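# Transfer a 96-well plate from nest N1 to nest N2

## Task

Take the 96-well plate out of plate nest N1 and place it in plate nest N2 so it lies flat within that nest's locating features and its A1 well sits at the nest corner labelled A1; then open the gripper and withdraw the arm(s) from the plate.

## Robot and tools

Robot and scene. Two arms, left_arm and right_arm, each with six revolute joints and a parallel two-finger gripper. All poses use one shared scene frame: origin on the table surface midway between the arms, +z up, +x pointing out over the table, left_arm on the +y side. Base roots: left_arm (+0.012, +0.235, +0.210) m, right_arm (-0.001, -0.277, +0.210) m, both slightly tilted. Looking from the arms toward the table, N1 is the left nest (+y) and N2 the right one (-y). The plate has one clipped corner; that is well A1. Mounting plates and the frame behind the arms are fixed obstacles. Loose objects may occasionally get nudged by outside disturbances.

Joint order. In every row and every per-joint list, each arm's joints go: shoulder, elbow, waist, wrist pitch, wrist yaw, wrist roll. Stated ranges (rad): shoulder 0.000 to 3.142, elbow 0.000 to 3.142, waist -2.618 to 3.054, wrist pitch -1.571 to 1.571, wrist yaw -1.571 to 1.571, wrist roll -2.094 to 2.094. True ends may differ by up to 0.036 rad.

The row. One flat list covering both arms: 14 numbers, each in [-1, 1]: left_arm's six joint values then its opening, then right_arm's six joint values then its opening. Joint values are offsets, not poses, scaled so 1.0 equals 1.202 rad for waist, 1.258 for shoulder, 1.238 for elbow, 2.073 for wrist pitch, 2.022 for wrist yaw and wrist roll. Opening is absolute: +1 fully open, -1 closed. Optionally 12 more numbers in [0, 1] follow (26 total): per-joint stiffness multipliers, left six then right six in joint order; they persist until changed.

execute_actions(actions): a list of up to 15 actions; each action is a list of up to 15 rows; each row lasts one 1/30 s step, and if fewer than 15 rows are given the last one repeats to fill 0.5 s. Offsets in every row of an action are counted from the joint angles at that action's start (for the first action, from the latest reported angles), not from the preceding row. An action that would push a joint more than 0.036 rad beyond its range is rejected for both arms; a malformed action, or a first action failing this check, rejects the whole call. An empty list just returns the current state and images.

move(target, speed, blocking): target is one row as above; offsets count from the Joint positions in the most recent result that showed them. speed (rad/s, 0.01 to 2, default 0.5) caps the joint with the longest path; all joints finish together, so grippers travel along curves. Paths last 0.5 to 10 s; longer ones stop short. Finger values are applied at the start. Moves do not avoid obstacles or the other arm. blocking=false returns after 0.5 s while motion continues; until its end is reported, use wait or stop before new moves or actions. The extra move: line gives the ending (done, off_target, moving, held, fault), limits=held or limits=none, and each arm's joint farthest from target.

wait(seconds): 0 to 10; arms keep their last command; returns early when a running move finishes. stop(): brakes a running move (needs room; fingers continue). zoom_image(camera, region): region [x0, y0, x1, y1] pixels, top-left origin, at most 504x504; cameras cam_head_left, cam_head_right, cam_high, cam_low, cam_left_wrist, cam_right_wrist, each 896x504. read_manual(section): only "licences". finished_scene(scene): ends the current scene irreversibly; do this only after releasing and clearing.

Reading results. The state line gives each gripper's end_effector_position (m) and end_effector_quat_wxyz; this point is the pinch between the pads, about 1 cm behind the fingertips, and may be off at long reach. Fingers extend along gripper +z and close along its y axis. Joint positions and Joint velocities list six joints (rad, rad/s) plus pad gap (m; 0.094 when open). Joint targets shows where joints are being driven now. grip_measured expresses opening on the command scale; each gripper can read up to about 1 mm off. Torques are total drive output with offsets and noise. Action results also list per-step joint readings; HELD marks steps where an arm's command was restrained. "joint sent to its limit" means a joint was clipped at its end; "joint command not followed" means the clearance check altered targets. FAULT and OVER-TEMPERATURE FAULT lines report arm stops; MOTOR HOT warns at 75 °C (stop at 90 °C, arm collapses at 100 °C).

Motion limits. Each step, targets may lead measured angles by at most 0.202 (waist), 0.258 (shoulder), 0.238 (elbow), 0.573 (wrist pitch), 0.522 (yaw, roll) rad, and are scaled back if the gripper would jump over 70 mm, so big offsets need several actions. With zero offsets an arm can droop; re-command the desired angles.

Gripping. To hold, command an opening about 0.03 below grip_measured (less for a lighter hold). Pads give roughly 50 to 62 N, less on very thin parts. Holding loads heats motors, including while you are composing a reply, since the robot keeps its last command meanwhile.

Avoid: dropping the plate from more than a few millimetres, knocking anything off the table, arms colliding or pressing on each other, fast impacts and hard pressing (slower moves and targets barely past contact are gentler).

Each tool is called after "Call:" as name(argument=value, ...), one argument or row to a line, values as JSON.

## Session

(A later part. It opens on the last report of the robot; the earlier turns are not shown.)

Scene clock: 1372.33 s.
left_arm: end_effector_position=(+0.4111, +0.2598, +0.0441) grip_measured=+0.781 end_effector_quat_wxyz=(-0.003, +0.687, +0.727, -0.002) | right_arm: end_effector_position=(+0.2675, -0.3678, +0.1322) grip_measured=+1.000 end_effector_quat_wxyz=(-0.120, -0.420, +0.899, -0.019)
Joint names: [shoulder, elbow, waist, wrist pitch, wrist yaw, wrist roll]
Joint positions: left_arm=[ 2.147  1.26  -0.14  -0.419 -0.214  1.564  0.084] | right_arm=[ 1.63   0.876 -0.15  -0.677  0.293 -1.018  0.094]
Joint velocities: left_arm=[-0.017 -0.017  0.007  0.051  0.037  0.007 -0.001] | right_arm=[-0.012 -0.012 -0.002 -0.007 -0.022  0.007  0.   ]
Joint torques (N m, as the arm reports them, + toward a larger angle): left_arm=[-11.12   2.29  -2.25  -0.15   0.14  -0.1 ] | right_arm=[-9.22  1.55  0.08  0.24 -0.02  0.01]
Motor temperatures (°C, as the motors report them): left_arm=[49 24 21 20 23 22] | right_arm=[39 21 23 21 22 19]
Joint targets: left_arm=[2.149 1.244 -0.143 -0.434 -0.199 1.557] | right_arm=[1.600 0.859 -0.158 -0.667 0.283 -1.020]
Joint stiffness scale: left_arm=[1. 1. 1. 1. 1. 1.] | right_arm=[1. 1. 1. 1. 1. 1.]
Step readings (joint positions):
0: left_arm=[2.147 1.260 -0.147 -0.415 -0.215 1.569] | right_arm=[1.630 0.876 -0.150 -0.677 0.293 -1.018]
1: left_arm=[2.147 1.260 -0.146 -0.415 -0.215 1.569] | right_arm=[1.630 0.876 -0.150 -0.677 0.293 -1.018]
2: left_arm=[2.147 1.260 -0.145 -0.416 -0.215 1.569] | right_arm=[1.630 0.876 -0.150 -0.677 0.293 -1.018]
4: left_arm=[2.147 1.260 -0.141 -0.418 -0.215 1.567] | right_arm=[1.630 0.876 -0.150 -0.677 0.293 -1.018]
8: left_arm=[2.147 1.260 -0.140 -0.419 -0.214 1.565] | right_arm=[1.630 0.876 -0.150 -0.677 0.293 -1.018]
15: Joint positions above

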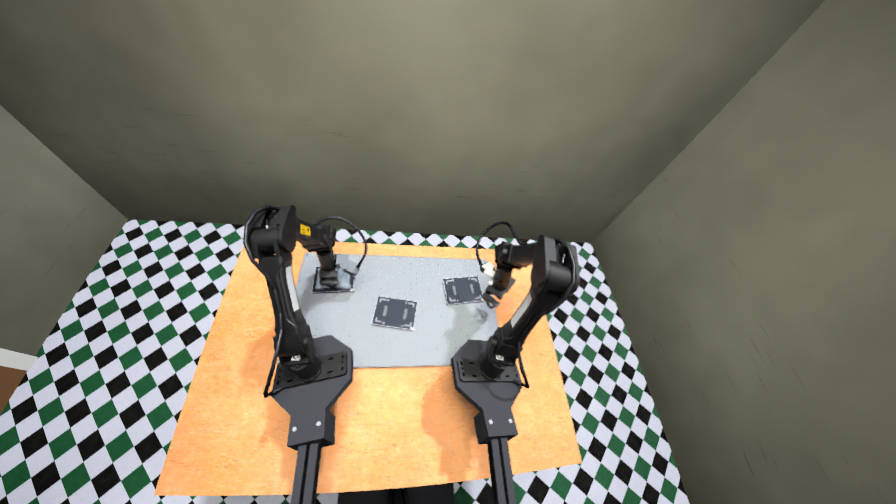

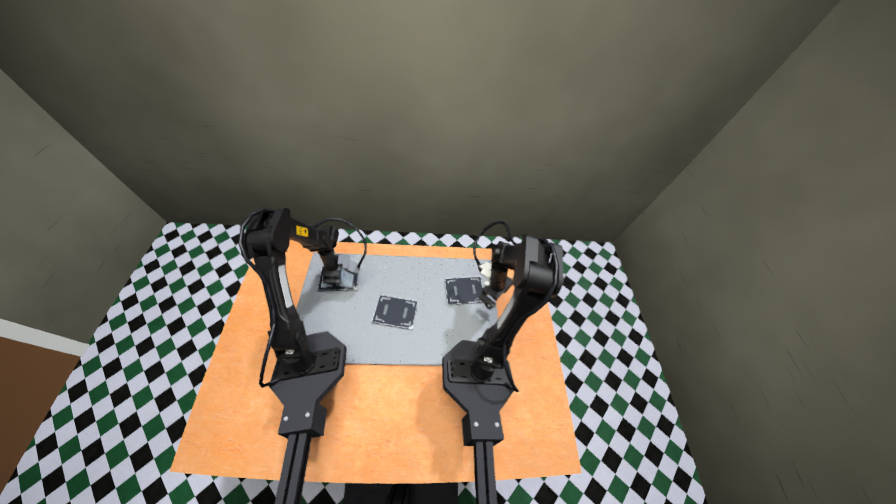

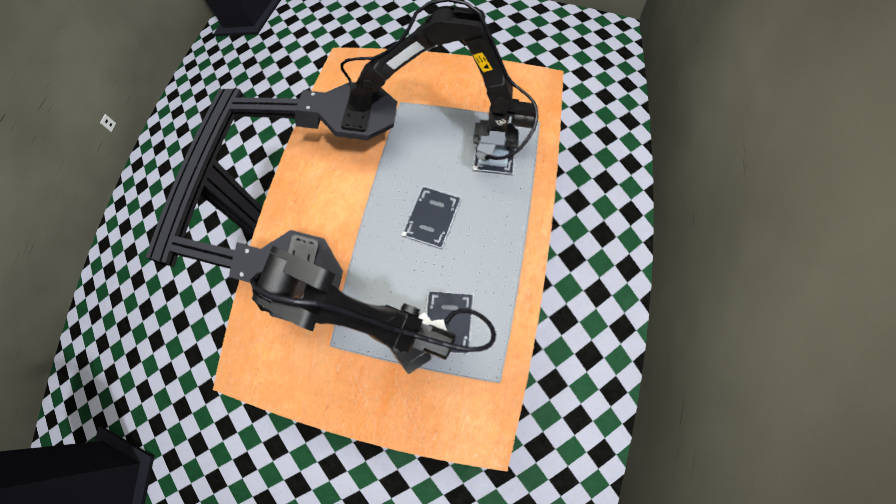

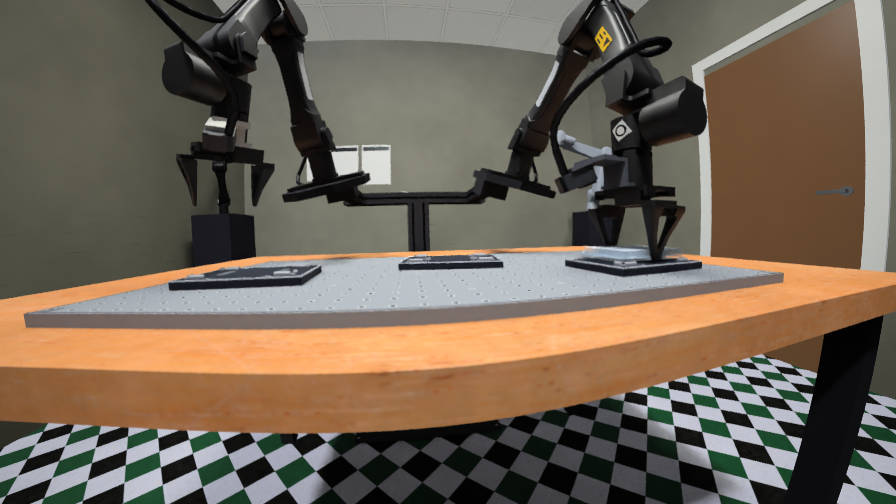

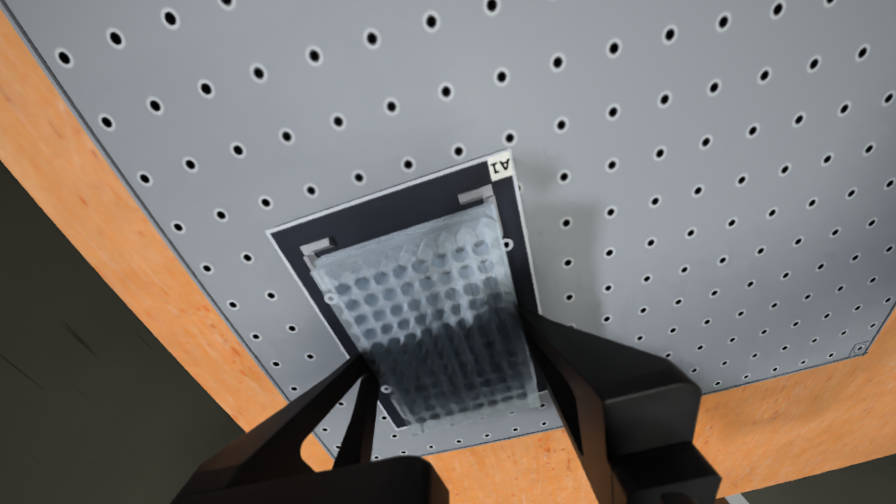

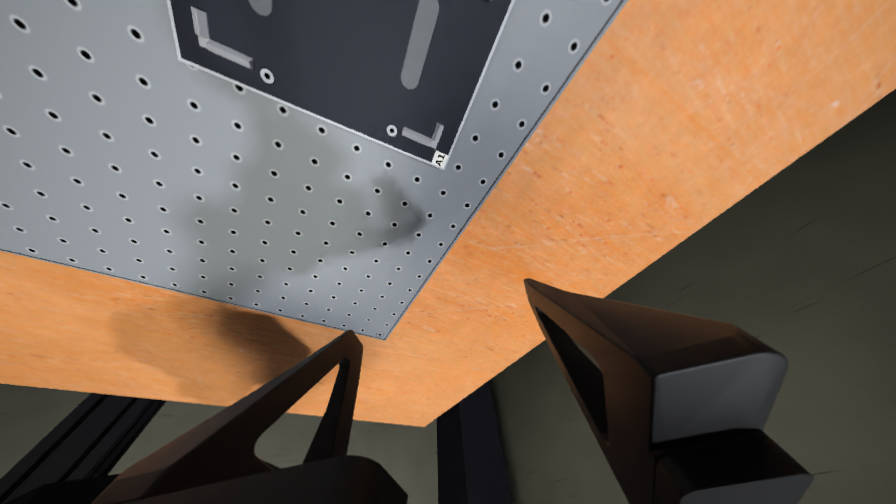

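Call:
execute_actions(
  actions=[
    [[0.002,-0.013,-0.020,0.002,0.008,-0.004,0.75,-0.024,-0.014,-0.006,0.005,-0.005,-0.001,1],[0.002,-0.013,-0.029,0.004,0.008,-0.005,0.75,-0.024,-0.014,-0.006,0.005,-0.005,-0.001,1],[0.002,-0.013,-0.029,0.006,0.008,-0.0055,0.75,-0.024,-0.014,-0.006,0.005,-0.005,-0.001,1],[0.002,-0.013,-0.029,0.0075,0.008,-0.0055,0.75,-0.024,-0.014,-0.006,0.005,-0.005,-0.001,1],[0.002,-0.013,-0.0065,0.0085,0.008,-0.0055,0.75,-0.024,-0.014,-0.006,0.005,-0.005,-0.001,1]],
  ],
)

Call:
zoom_image(
  camera="cam_left_wrist",
  region=[440, 170, 520, 240],
)

Call:
zoom_image(
  camera="cam_left_wrist",
  region=[285, 220, 365, 290],
)

Scene clock: 1459.00 s.
left_arm: end_effector_position=(+0.4144, +0.2552, +0.0450) grip_measured=+0.781 end_effector_quat_wxyz=(+0.003, +0.688, +0.726, +0.001) | right_arm: end_effector_position=(+0.2675, -0.3677, +0.1322) grip_measured=+1.000 end_effector_quat_wxyz=(-0.120, -0.420, +0.900, -0.018)
Joint names: [shoulder, elbow, waist, wrist pitch, wrist yaw, wrist roll]
Joint positions: left_arm=[ 2.147  1.26  -0.151 -0.408 -0.212  1.559  0.084] | right_arm=[ 1.63   0.876 -0.15  -0.677  0.293 -1.018  0.094]
Joint velocities: left_arm=[ 0.007 -0.002 -0.012 -0.066 -0.081  0.007 -0.001] | right_arm=[ 0.007  0.007 -0.022  0.051 -0.037 -0.066  0.   ]
Joint torques (N m, as the arm reports them, + toward a larger angle): left_arm=[-11.14   2.33  -1.92   0.07   0.11  -0.09] | right_arm=[-9.27  1.52  0.03  0.26 -0.01  0.  ]
Motor temperatures (°C, as the motors report them): left_arm=[49 24 21 20 23 22] | right_arm=[39 21 23 21 22 19]
Joint targets: left_arm=[2.149 1.244 -0.148 -0.401 -0.198 1.553] | right_arm=[1.600 0.859 -0.158 -0.667 0.283 -1.020]
Joint stiffness scale: left_arm=[1. 1. 1. 1. 1. 1.] | right_arm=[1. 1. 1. 1. 1. 1.]
Step readings (joint positions):
0: left_arm=[2.147 1.260 -0.140 -0.419 -0.214 1.564] | right_arm=[1.630 0.876 -0.150 -0.677 0.293 -1.018]
1: left_arm=[2.147 1.260 -0.141 -0.419 -0.214 1.564] | right_arm=[1.630 0.876 -0.150 -0.677 0.293 -1.018]
2: left_arm=[2.147 1.260 -0.143 -0.419 -0.214 1.563] | right_arm=[1.630 0.876 -0.150 -0.677 0.293 -1.018]
4: left_arm=[2.147 1.260 -0.150 -0.418 -0.214 1.562] | right_arm=[1.630 0.876 -0.150 -0.677 0.293 -1.018]
8: left_arm=[2.147 1.260 -0.151 -0.411 -0.212 1.560] | right_arm=[1.630 0.876 -0.150 -0.677 0.293 -1.018]
15: Joint positions above

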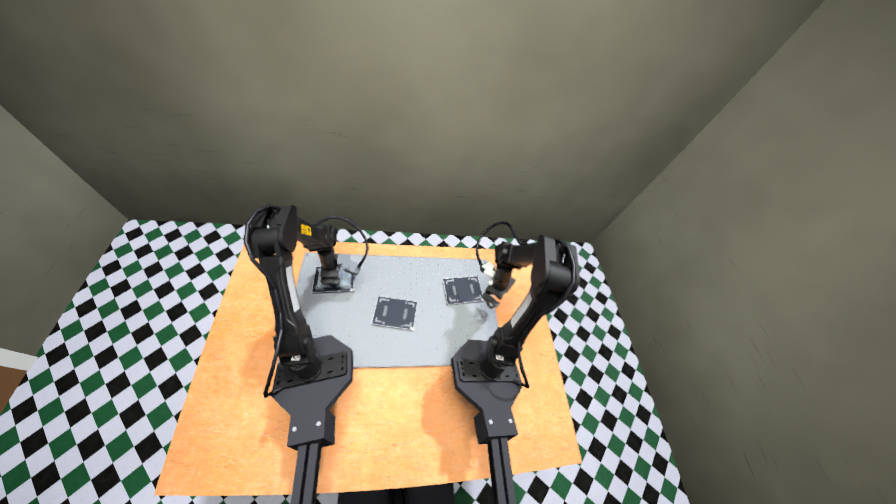

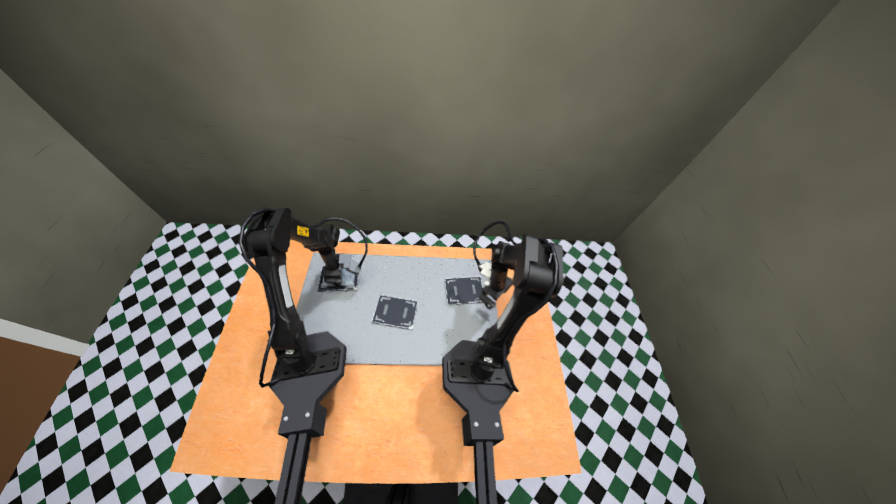

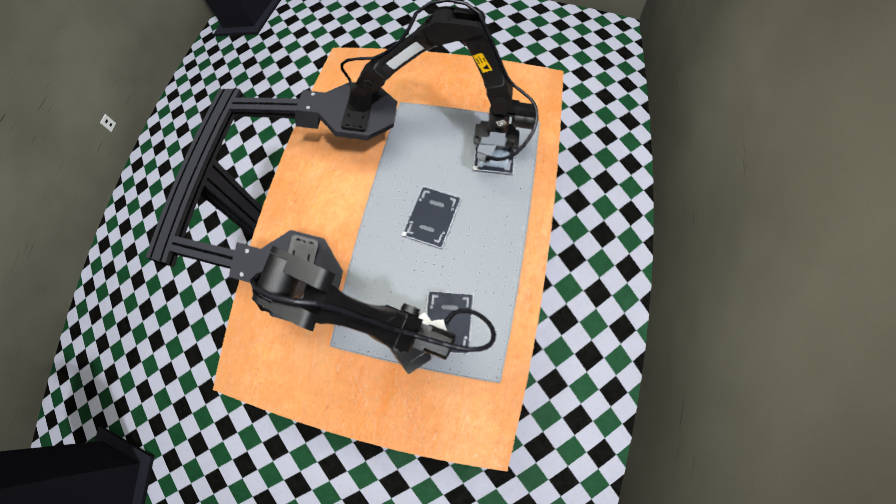

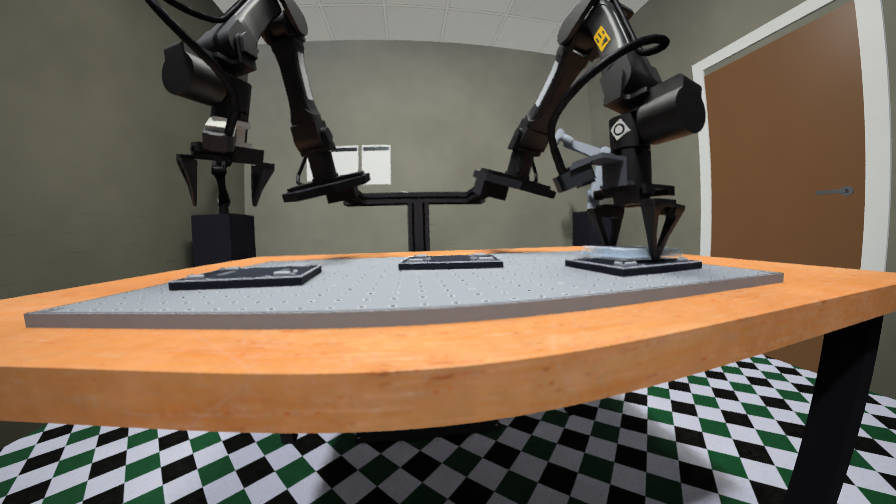

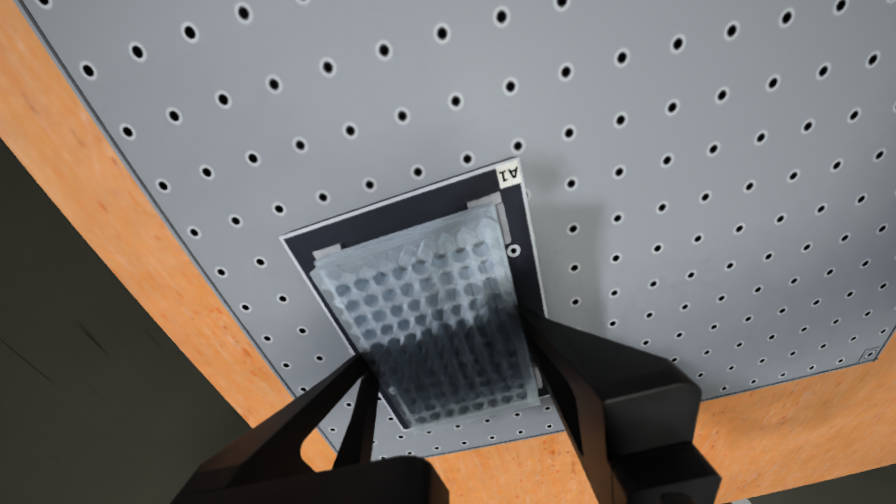

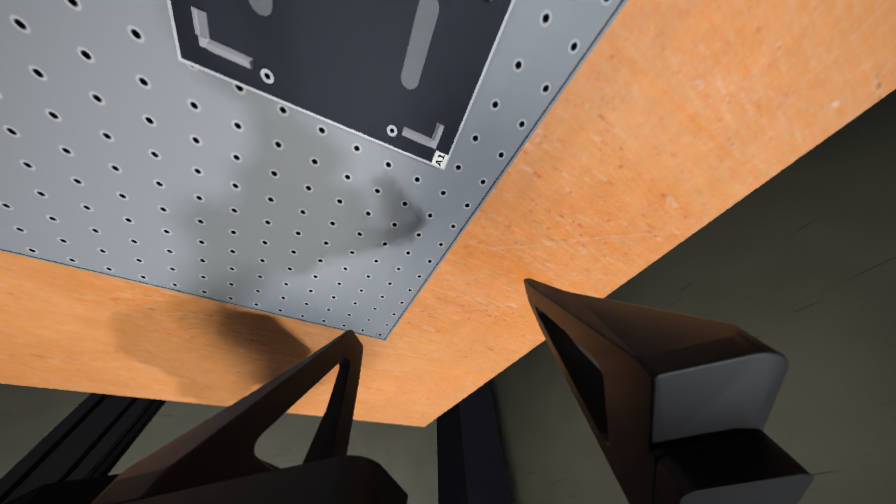

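Region (440, 170, 520, 240) of cam_left_wrist's 896x504 image, scaled by 6.300, with more detail than that image has; it fills the top 441 rows of this view, and the rest is white.

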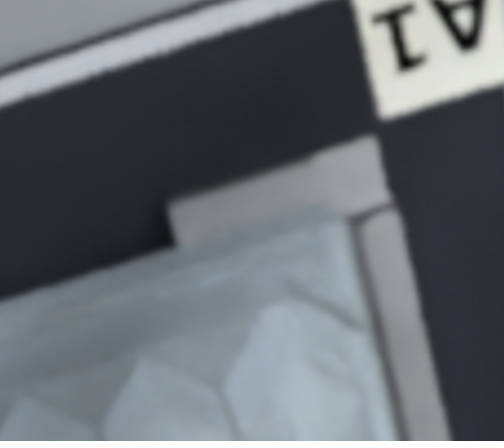

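Region (285, 220, 365, 290) of cam_left_wrist's 896x504 image, scaled by 6.300, with more detail than that image has; it fills the top 441 rows of this view, and the rest is white.

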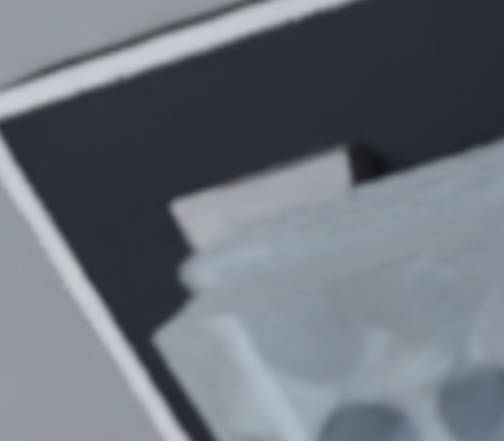

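Call:
execute_actions(
  actions=[
    [[0.002,-0.013,0.010,0.0,0.007,0.0,0.75,-0.024,-0.014,-0.006,0.005,-0.005,-0.001,1],[0.002,-0.013,0.016,0.0,0.007,0.002,0.75,-0.024,-0.014,-0.006,0.005,-0.005,-0.001,1],[0.002,-0.013,0.016,0.0,0.007,0.004,0.75,-0.024,-0.014,-0.006,0.005,-0.005,-0.001,1],[0.002,-0.013,0.0062,0.0,0.007,0.006,0.75,-0.024,-0.014,-0.006,0.005,-0.005,-0.001,1]],
  ],
)

Call:
zoom_image(
  camera="cam_left_wrist",
  region=[440, 170, 520, 240],
)

Call:
zoom_image(
  camera="cam_left_wrist",
  region=[285, 220, 365, 290],
)

Scene clock: 1477.13 s.
left_arm: end_effector_position=(+0.4142, +0.2581, +0.0444) grip_measured=+0.781 end_effector_quat_wxyz=(+0.002, +0.687, +0.726, +0.002) | right_arm: end_effector_position=(+0.2675, -0.3677, +0.1322) grip_measured=+1.000 end_effector_quat_wxyz=(-0.120, -0.420, +0.900, -0.018)
Joint names: [shoulder, elbow, waist, wrist pitch, wrist yaw, wrist roll]
Joint positions: left_arm=[ 2.147  1.26  -0.144 -0.407 -0.212  1.565  0.084] | right_arm=[ 1.63   0.876 -0.15  -0.677  0.293 -1.018  0.094]
Joint velocities: left_arm=[-0.007  0.002  0.002 -0.037 -0.007 -0.007 -0.001] | right_arm=[ 0.002  0.002 -0.002 -0.022  0.037  0.051  0.   ]
Joint torques (N m, as the arm reports them, + toward a larger angle): left_arm=[-11.15   2.33  -2.14   0.01   0.13   0.02] | right_arm=[-9.25  1.48  0.08  0.26 -0.01  0.  ]
Motor temperatures (°C, as the motors report them): left_arm=[49 24 21 20 23 22] | right_arm=[39 21 23 21 22 19]
Joint targets: left_arm=[2.149 1.244 -0.143 -0.408 -0.198 1.571] | right_arm=[1.600 0.859 -0.158 -0.667 0.283 -1.020]
Joint stiffness scale: left_arm=[1. 1. 1. 1. 1. 1.] | right_arm=[1. 1. 1. 1. 1. 1.]
Step readings (joint positions):
0: left_arm=[2.147 1.260 -0.151 -0.407 -0.212 1.559] | right_arm=[1.630 0.876 -0.150 -0.677 0.293 -1.018]
1: left_arm=[2.147 1.260 -0.150 -0.407 -0.212 1.559] | right_arm=[1.630 0.876 -0.150 -0.677 0.293 -1.018]
2: left_arm=[2.147 1.260 -0.149 -0.407 -0.212 1.559] | right_arm=[1.630 0.876 -0.150 -0.677 0.293 -1.018]
4: left_arm=[2.147 1.260 -0.145 -0.407 -0.212 1.560] | right_arm=[1.630 0.876 -0.150 -0.677 0.293 -1.018]
8: left_arm=[2.147 1.260 -0.144 -0.407 -0.212 1.563] | right_arm=[1.630 0.876 -0.150 -0.677 0.293 -1.018]
15: Joint positions above

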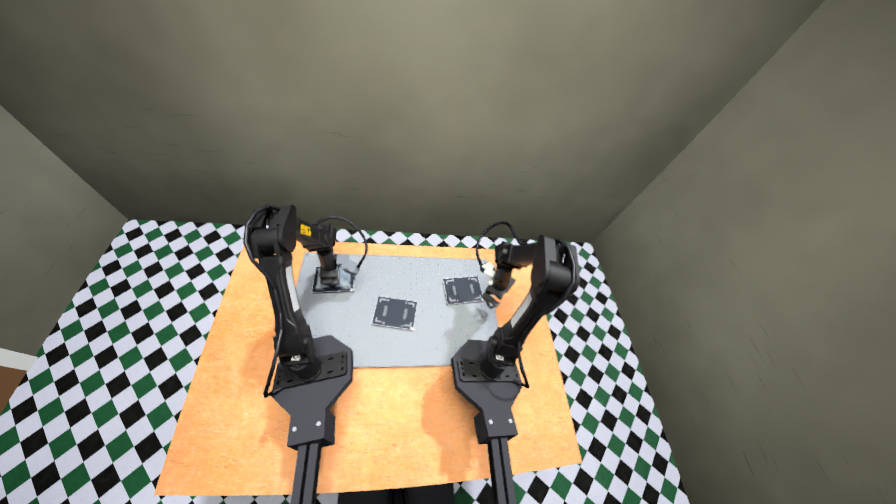

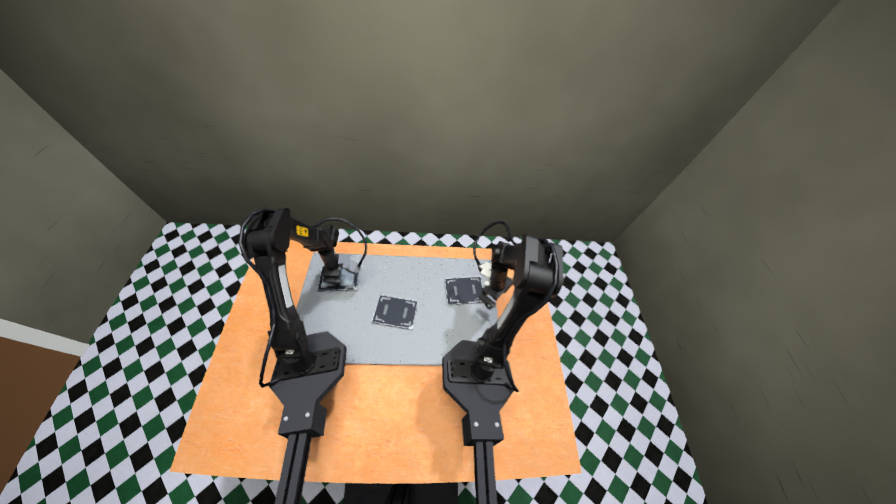

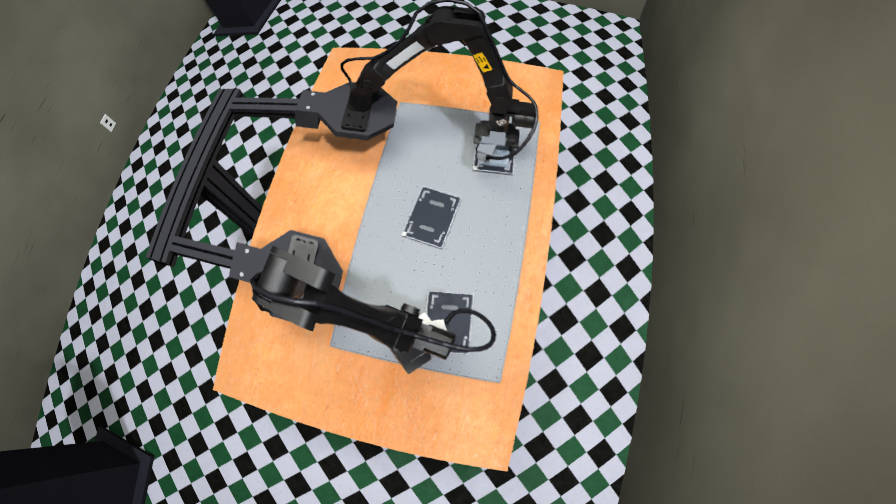

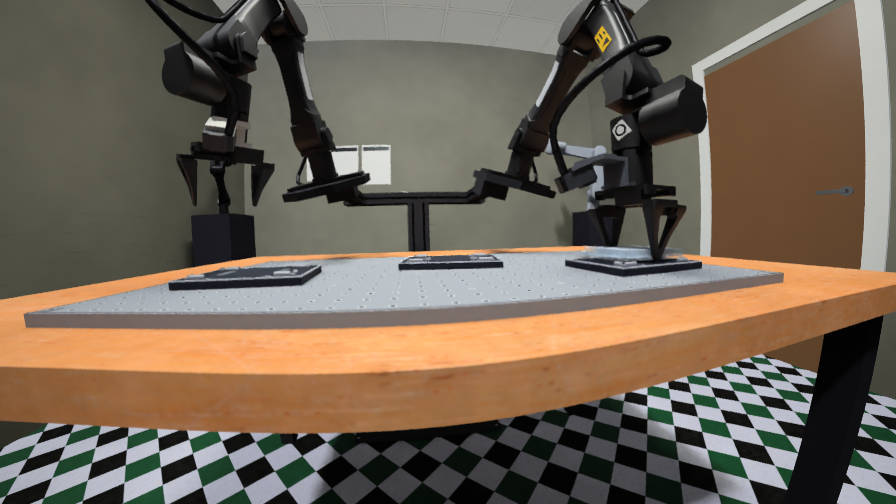

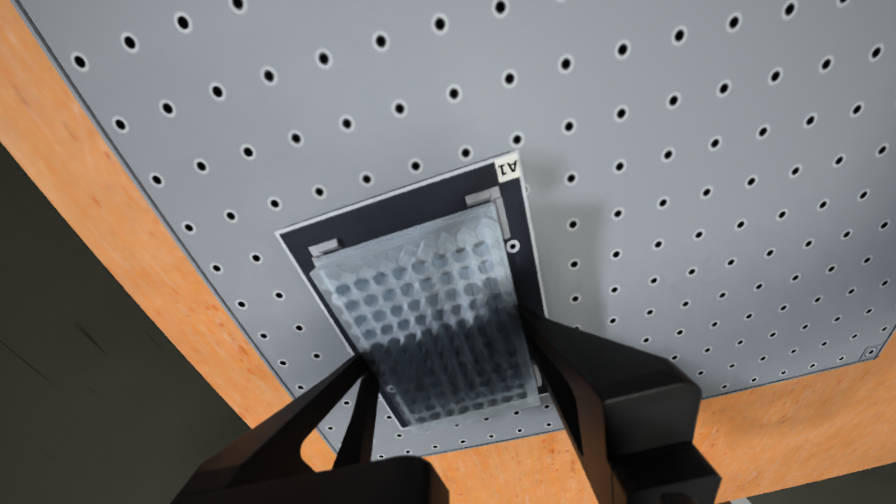

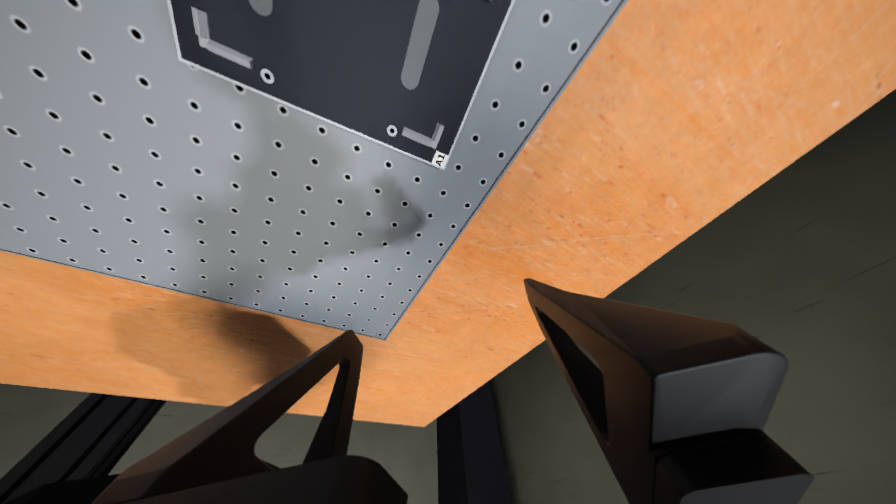

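Region (440, 170, 520, 240) of cam_left_wrist's 896x504 image, scaled by 6.300, with more detail than that image has; it fills the top 441 rows of this view, and the rest is white.

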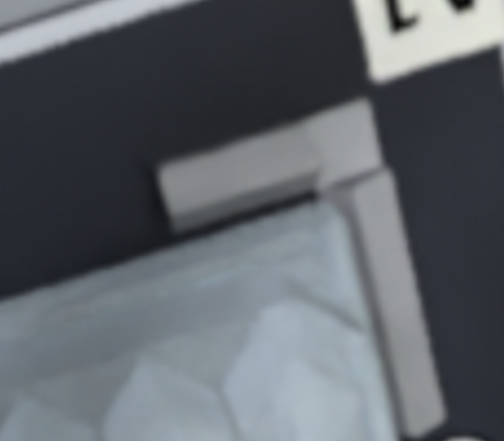

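Region (285, 220, 365, 290) of cam_left_wrist's 896x504 image, scaled by 6.300, with more detail than that image has; it fills the top 441 rows of this view, and the rest is white.

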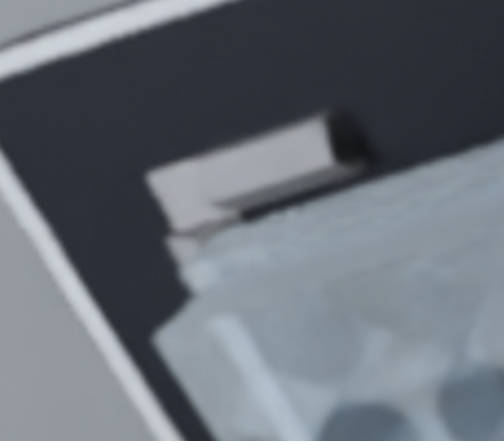

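Call:
execute_actions(
  actions=[
    [[0.010,-0.013,0.001,0.001,0.007,0.002,0.75,-0.024,-0.014,-0.006,0.005,-0.005,-0.001,1],[0.014,-0.013,0.001,0.002,0.007,0.002,0.75,-0.024,-0.014,-0.006,0.005,-0.005,-0.001,1],[0.017,-0.013,0.001,0.003,0.007,0.002,0.75,-0.024,-0.014,-0.006,0.005,-0.005,-0.001,1],[0.0075,-0.013,0.001,0.004,0.007,0.002,0.75,-0.024,-0.014,-0.006,0.005,-0.005,-0.001,1]],
  ],
)

Call:
zoom_image(
  camera="cam_left_wrist",
  region=[440, 170, 520, 240],
)

Call:
zoom_image(
  camera="cam_left_wrist",
  region=[285, 220, 365, 290],
)

Scene clock: 1488.93 s.
left_arm: end_effector_position=(+0.4139, +0.2577, +0.0426) grip_measured=+0.781 end_effector_quat_wxyz=(+0.002, +0.688, +0.726, +0.001) | right_arm: end_effector_position=(+0.2675, -0.3677, +0.1322) grip_measured=+1.000 end_effector_quat_wxyz=(-0.119, -0.420, +0.900, -0.018)
Joint names: [shoulder, elbow, waist, wrist pitch, wrist yaw, wrist roll]
Joint positions: left_arm=[ 2.152  1.26  -0.144 -0.402 -0.212  1.566  0.084] | right_arm=[ 1.63   0.876 -0.15  -0.677  0.292 -1.018  0.094]
Joint velocities: left_arm=[-0.007 -0.007 -0.022  0.007 -0.066  0.051 -0.   ] | right_arm=[-0.007 -0.002 -0.012 -0.007  0.007  0.037  0.   ]
Joint torques (N m, as the arm reports them, + toward a larger angle): left_arm=[-11.03   2.3   -2.05   0.05   0.13  -0.01] | right_arm=[-9.31  1.51  0.06  0.24 -0.02  0.01]
Motor temperatures (°C, as the motors report them): left_arm=[49 24 21 20 23 22] | right_arm=[39 21 23 21 22 19]
Joint targets: left_arm=[2.156 1.244 -0.142 -0.399 -0.198 1.569] | right_arm=[1.600 0.859 -0.158 -0.667 0.282 -1.020]
Joint stiffness scale: left_arm=[1. 1. 1. 1. 1. 1.] | right_arm=[1. 1. 1. 1. 1. 1.]
Step readings (joint positions):
0: left_arm=[2.147 1.260 -0.144 -0.407 -0.212 1.565] | right_arm=[1.630 0.876 -0.150 -0.677 0.293 -1.018]
1: left_arm=[2.147 1.260 -0.144 -0.407 -0.212 1.565] | right_arm=[1.630 0.876 -0.150 -0.677 0.293 -1.018]
2: left_arm=[2.147 1.260 -0.144 -0.407 -0.212 1.565] | right_arm=[1.630 0.876 -0.150 -0.677 0.293 -1.018]
4: left_arm=[2.151 1.260 -0.144 -0.405 -0.212 1.565] | right_arm=[1.630 0.876 -0.150 -0.677 0.292 -1.018]
8: left_arm=[2.152 1.260 -0.144 -0.403 -0.212 1.566] | right_arm=[1.630 0.876 -0.150 -0.677 0.292 -1.018]
15: Joint positions above

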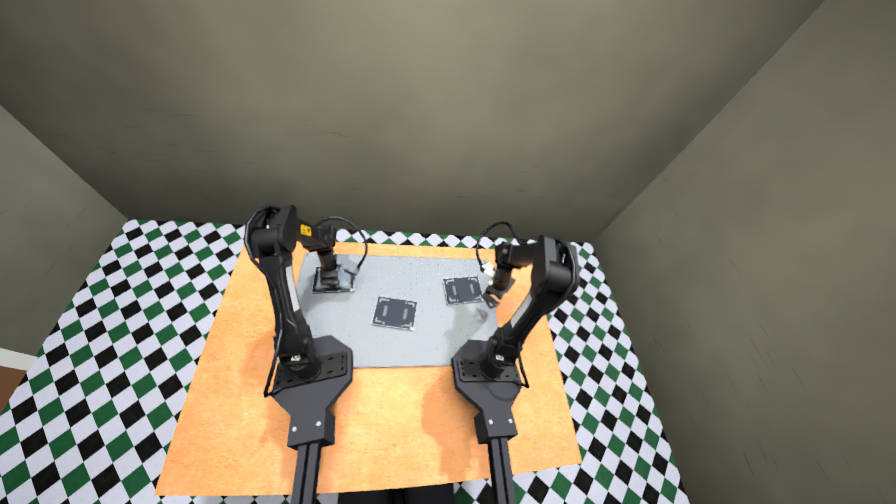

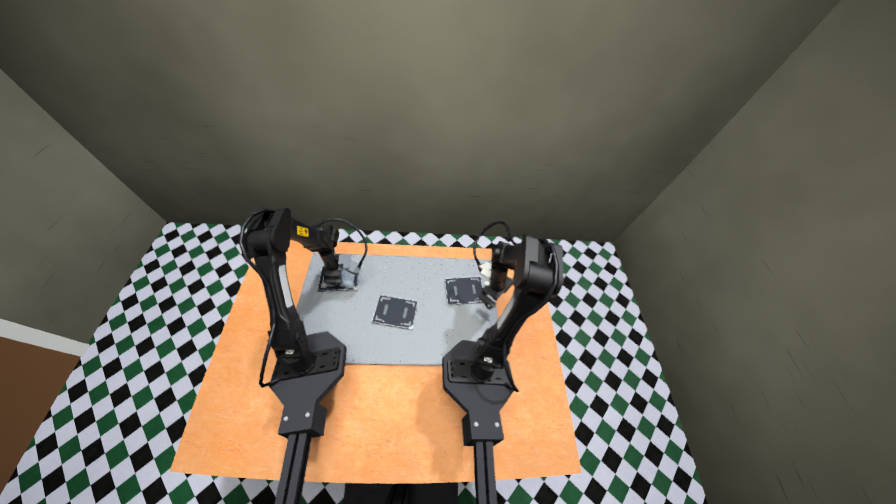

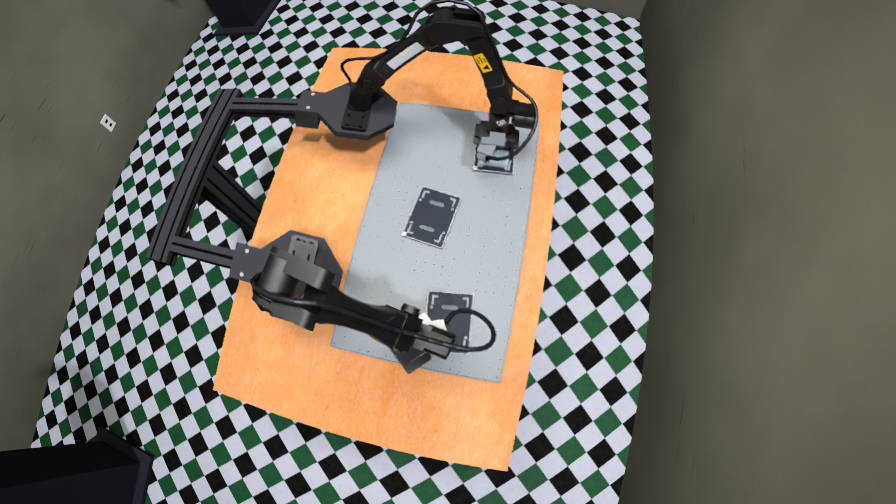

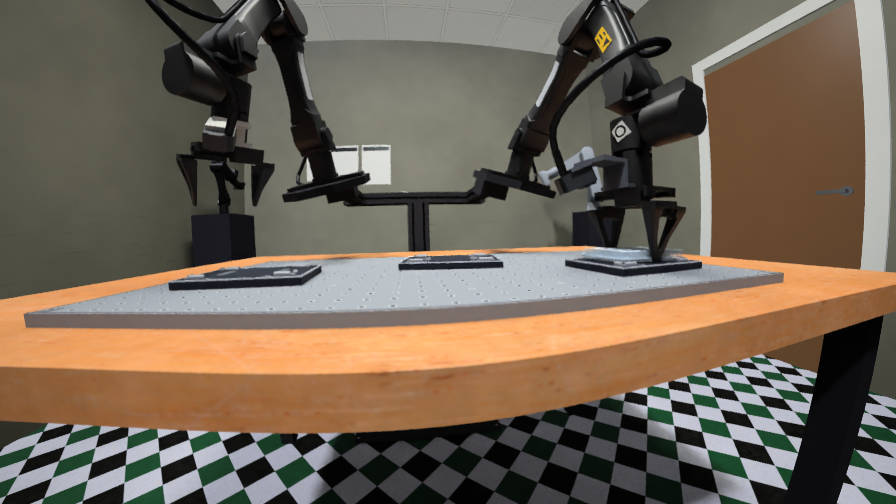

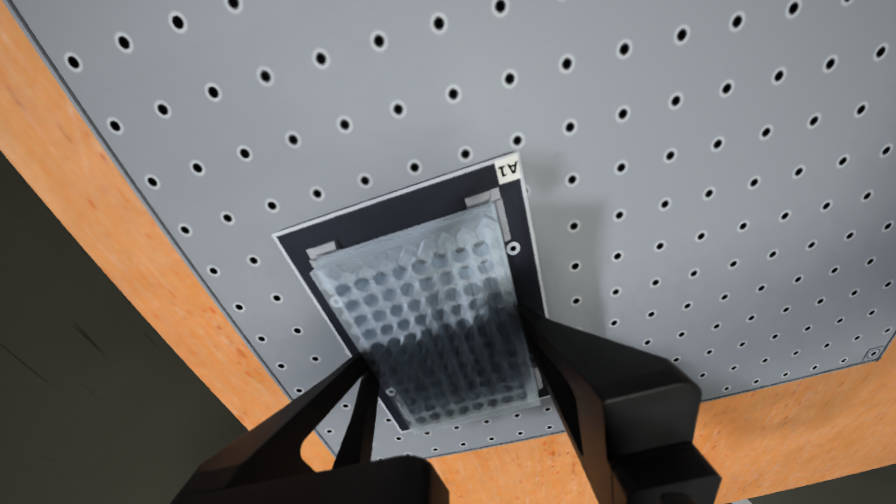

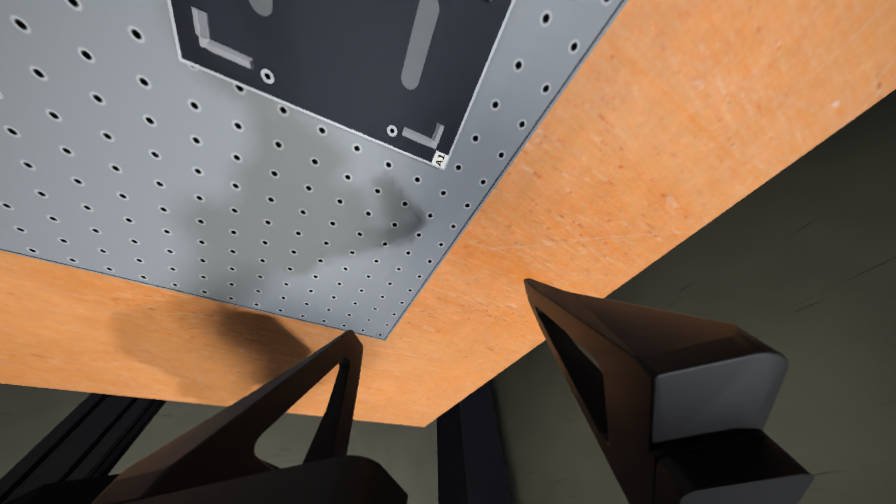

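Region (440, 170, 520, 240) of cam_left_wrist's 896x504 image, scaled by 6.300, with more detail than that image has; it fills the top 441 rows of this view, and the rest is white.

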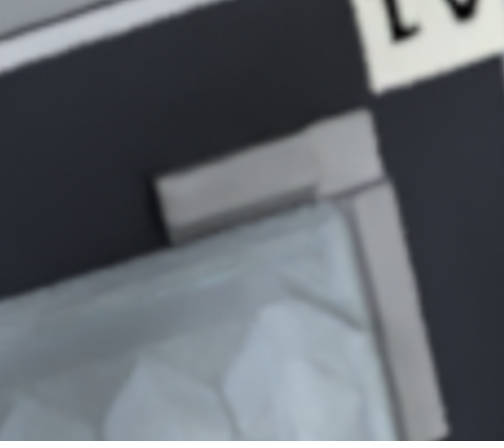

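Region (285, 220, 365, 290) of cam_left_wrist's 896x504 image, scaled by 6.300, with more detail than that image has; it fills the top 441 rows of this view, and the rest is white.

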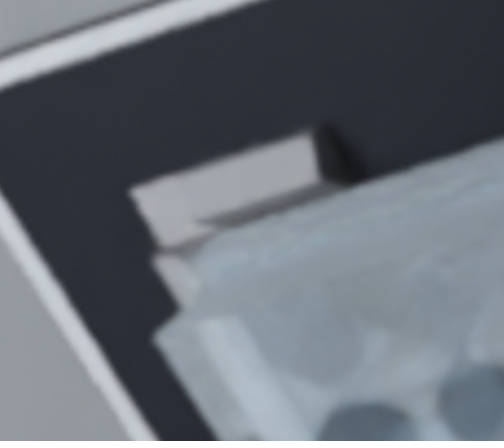

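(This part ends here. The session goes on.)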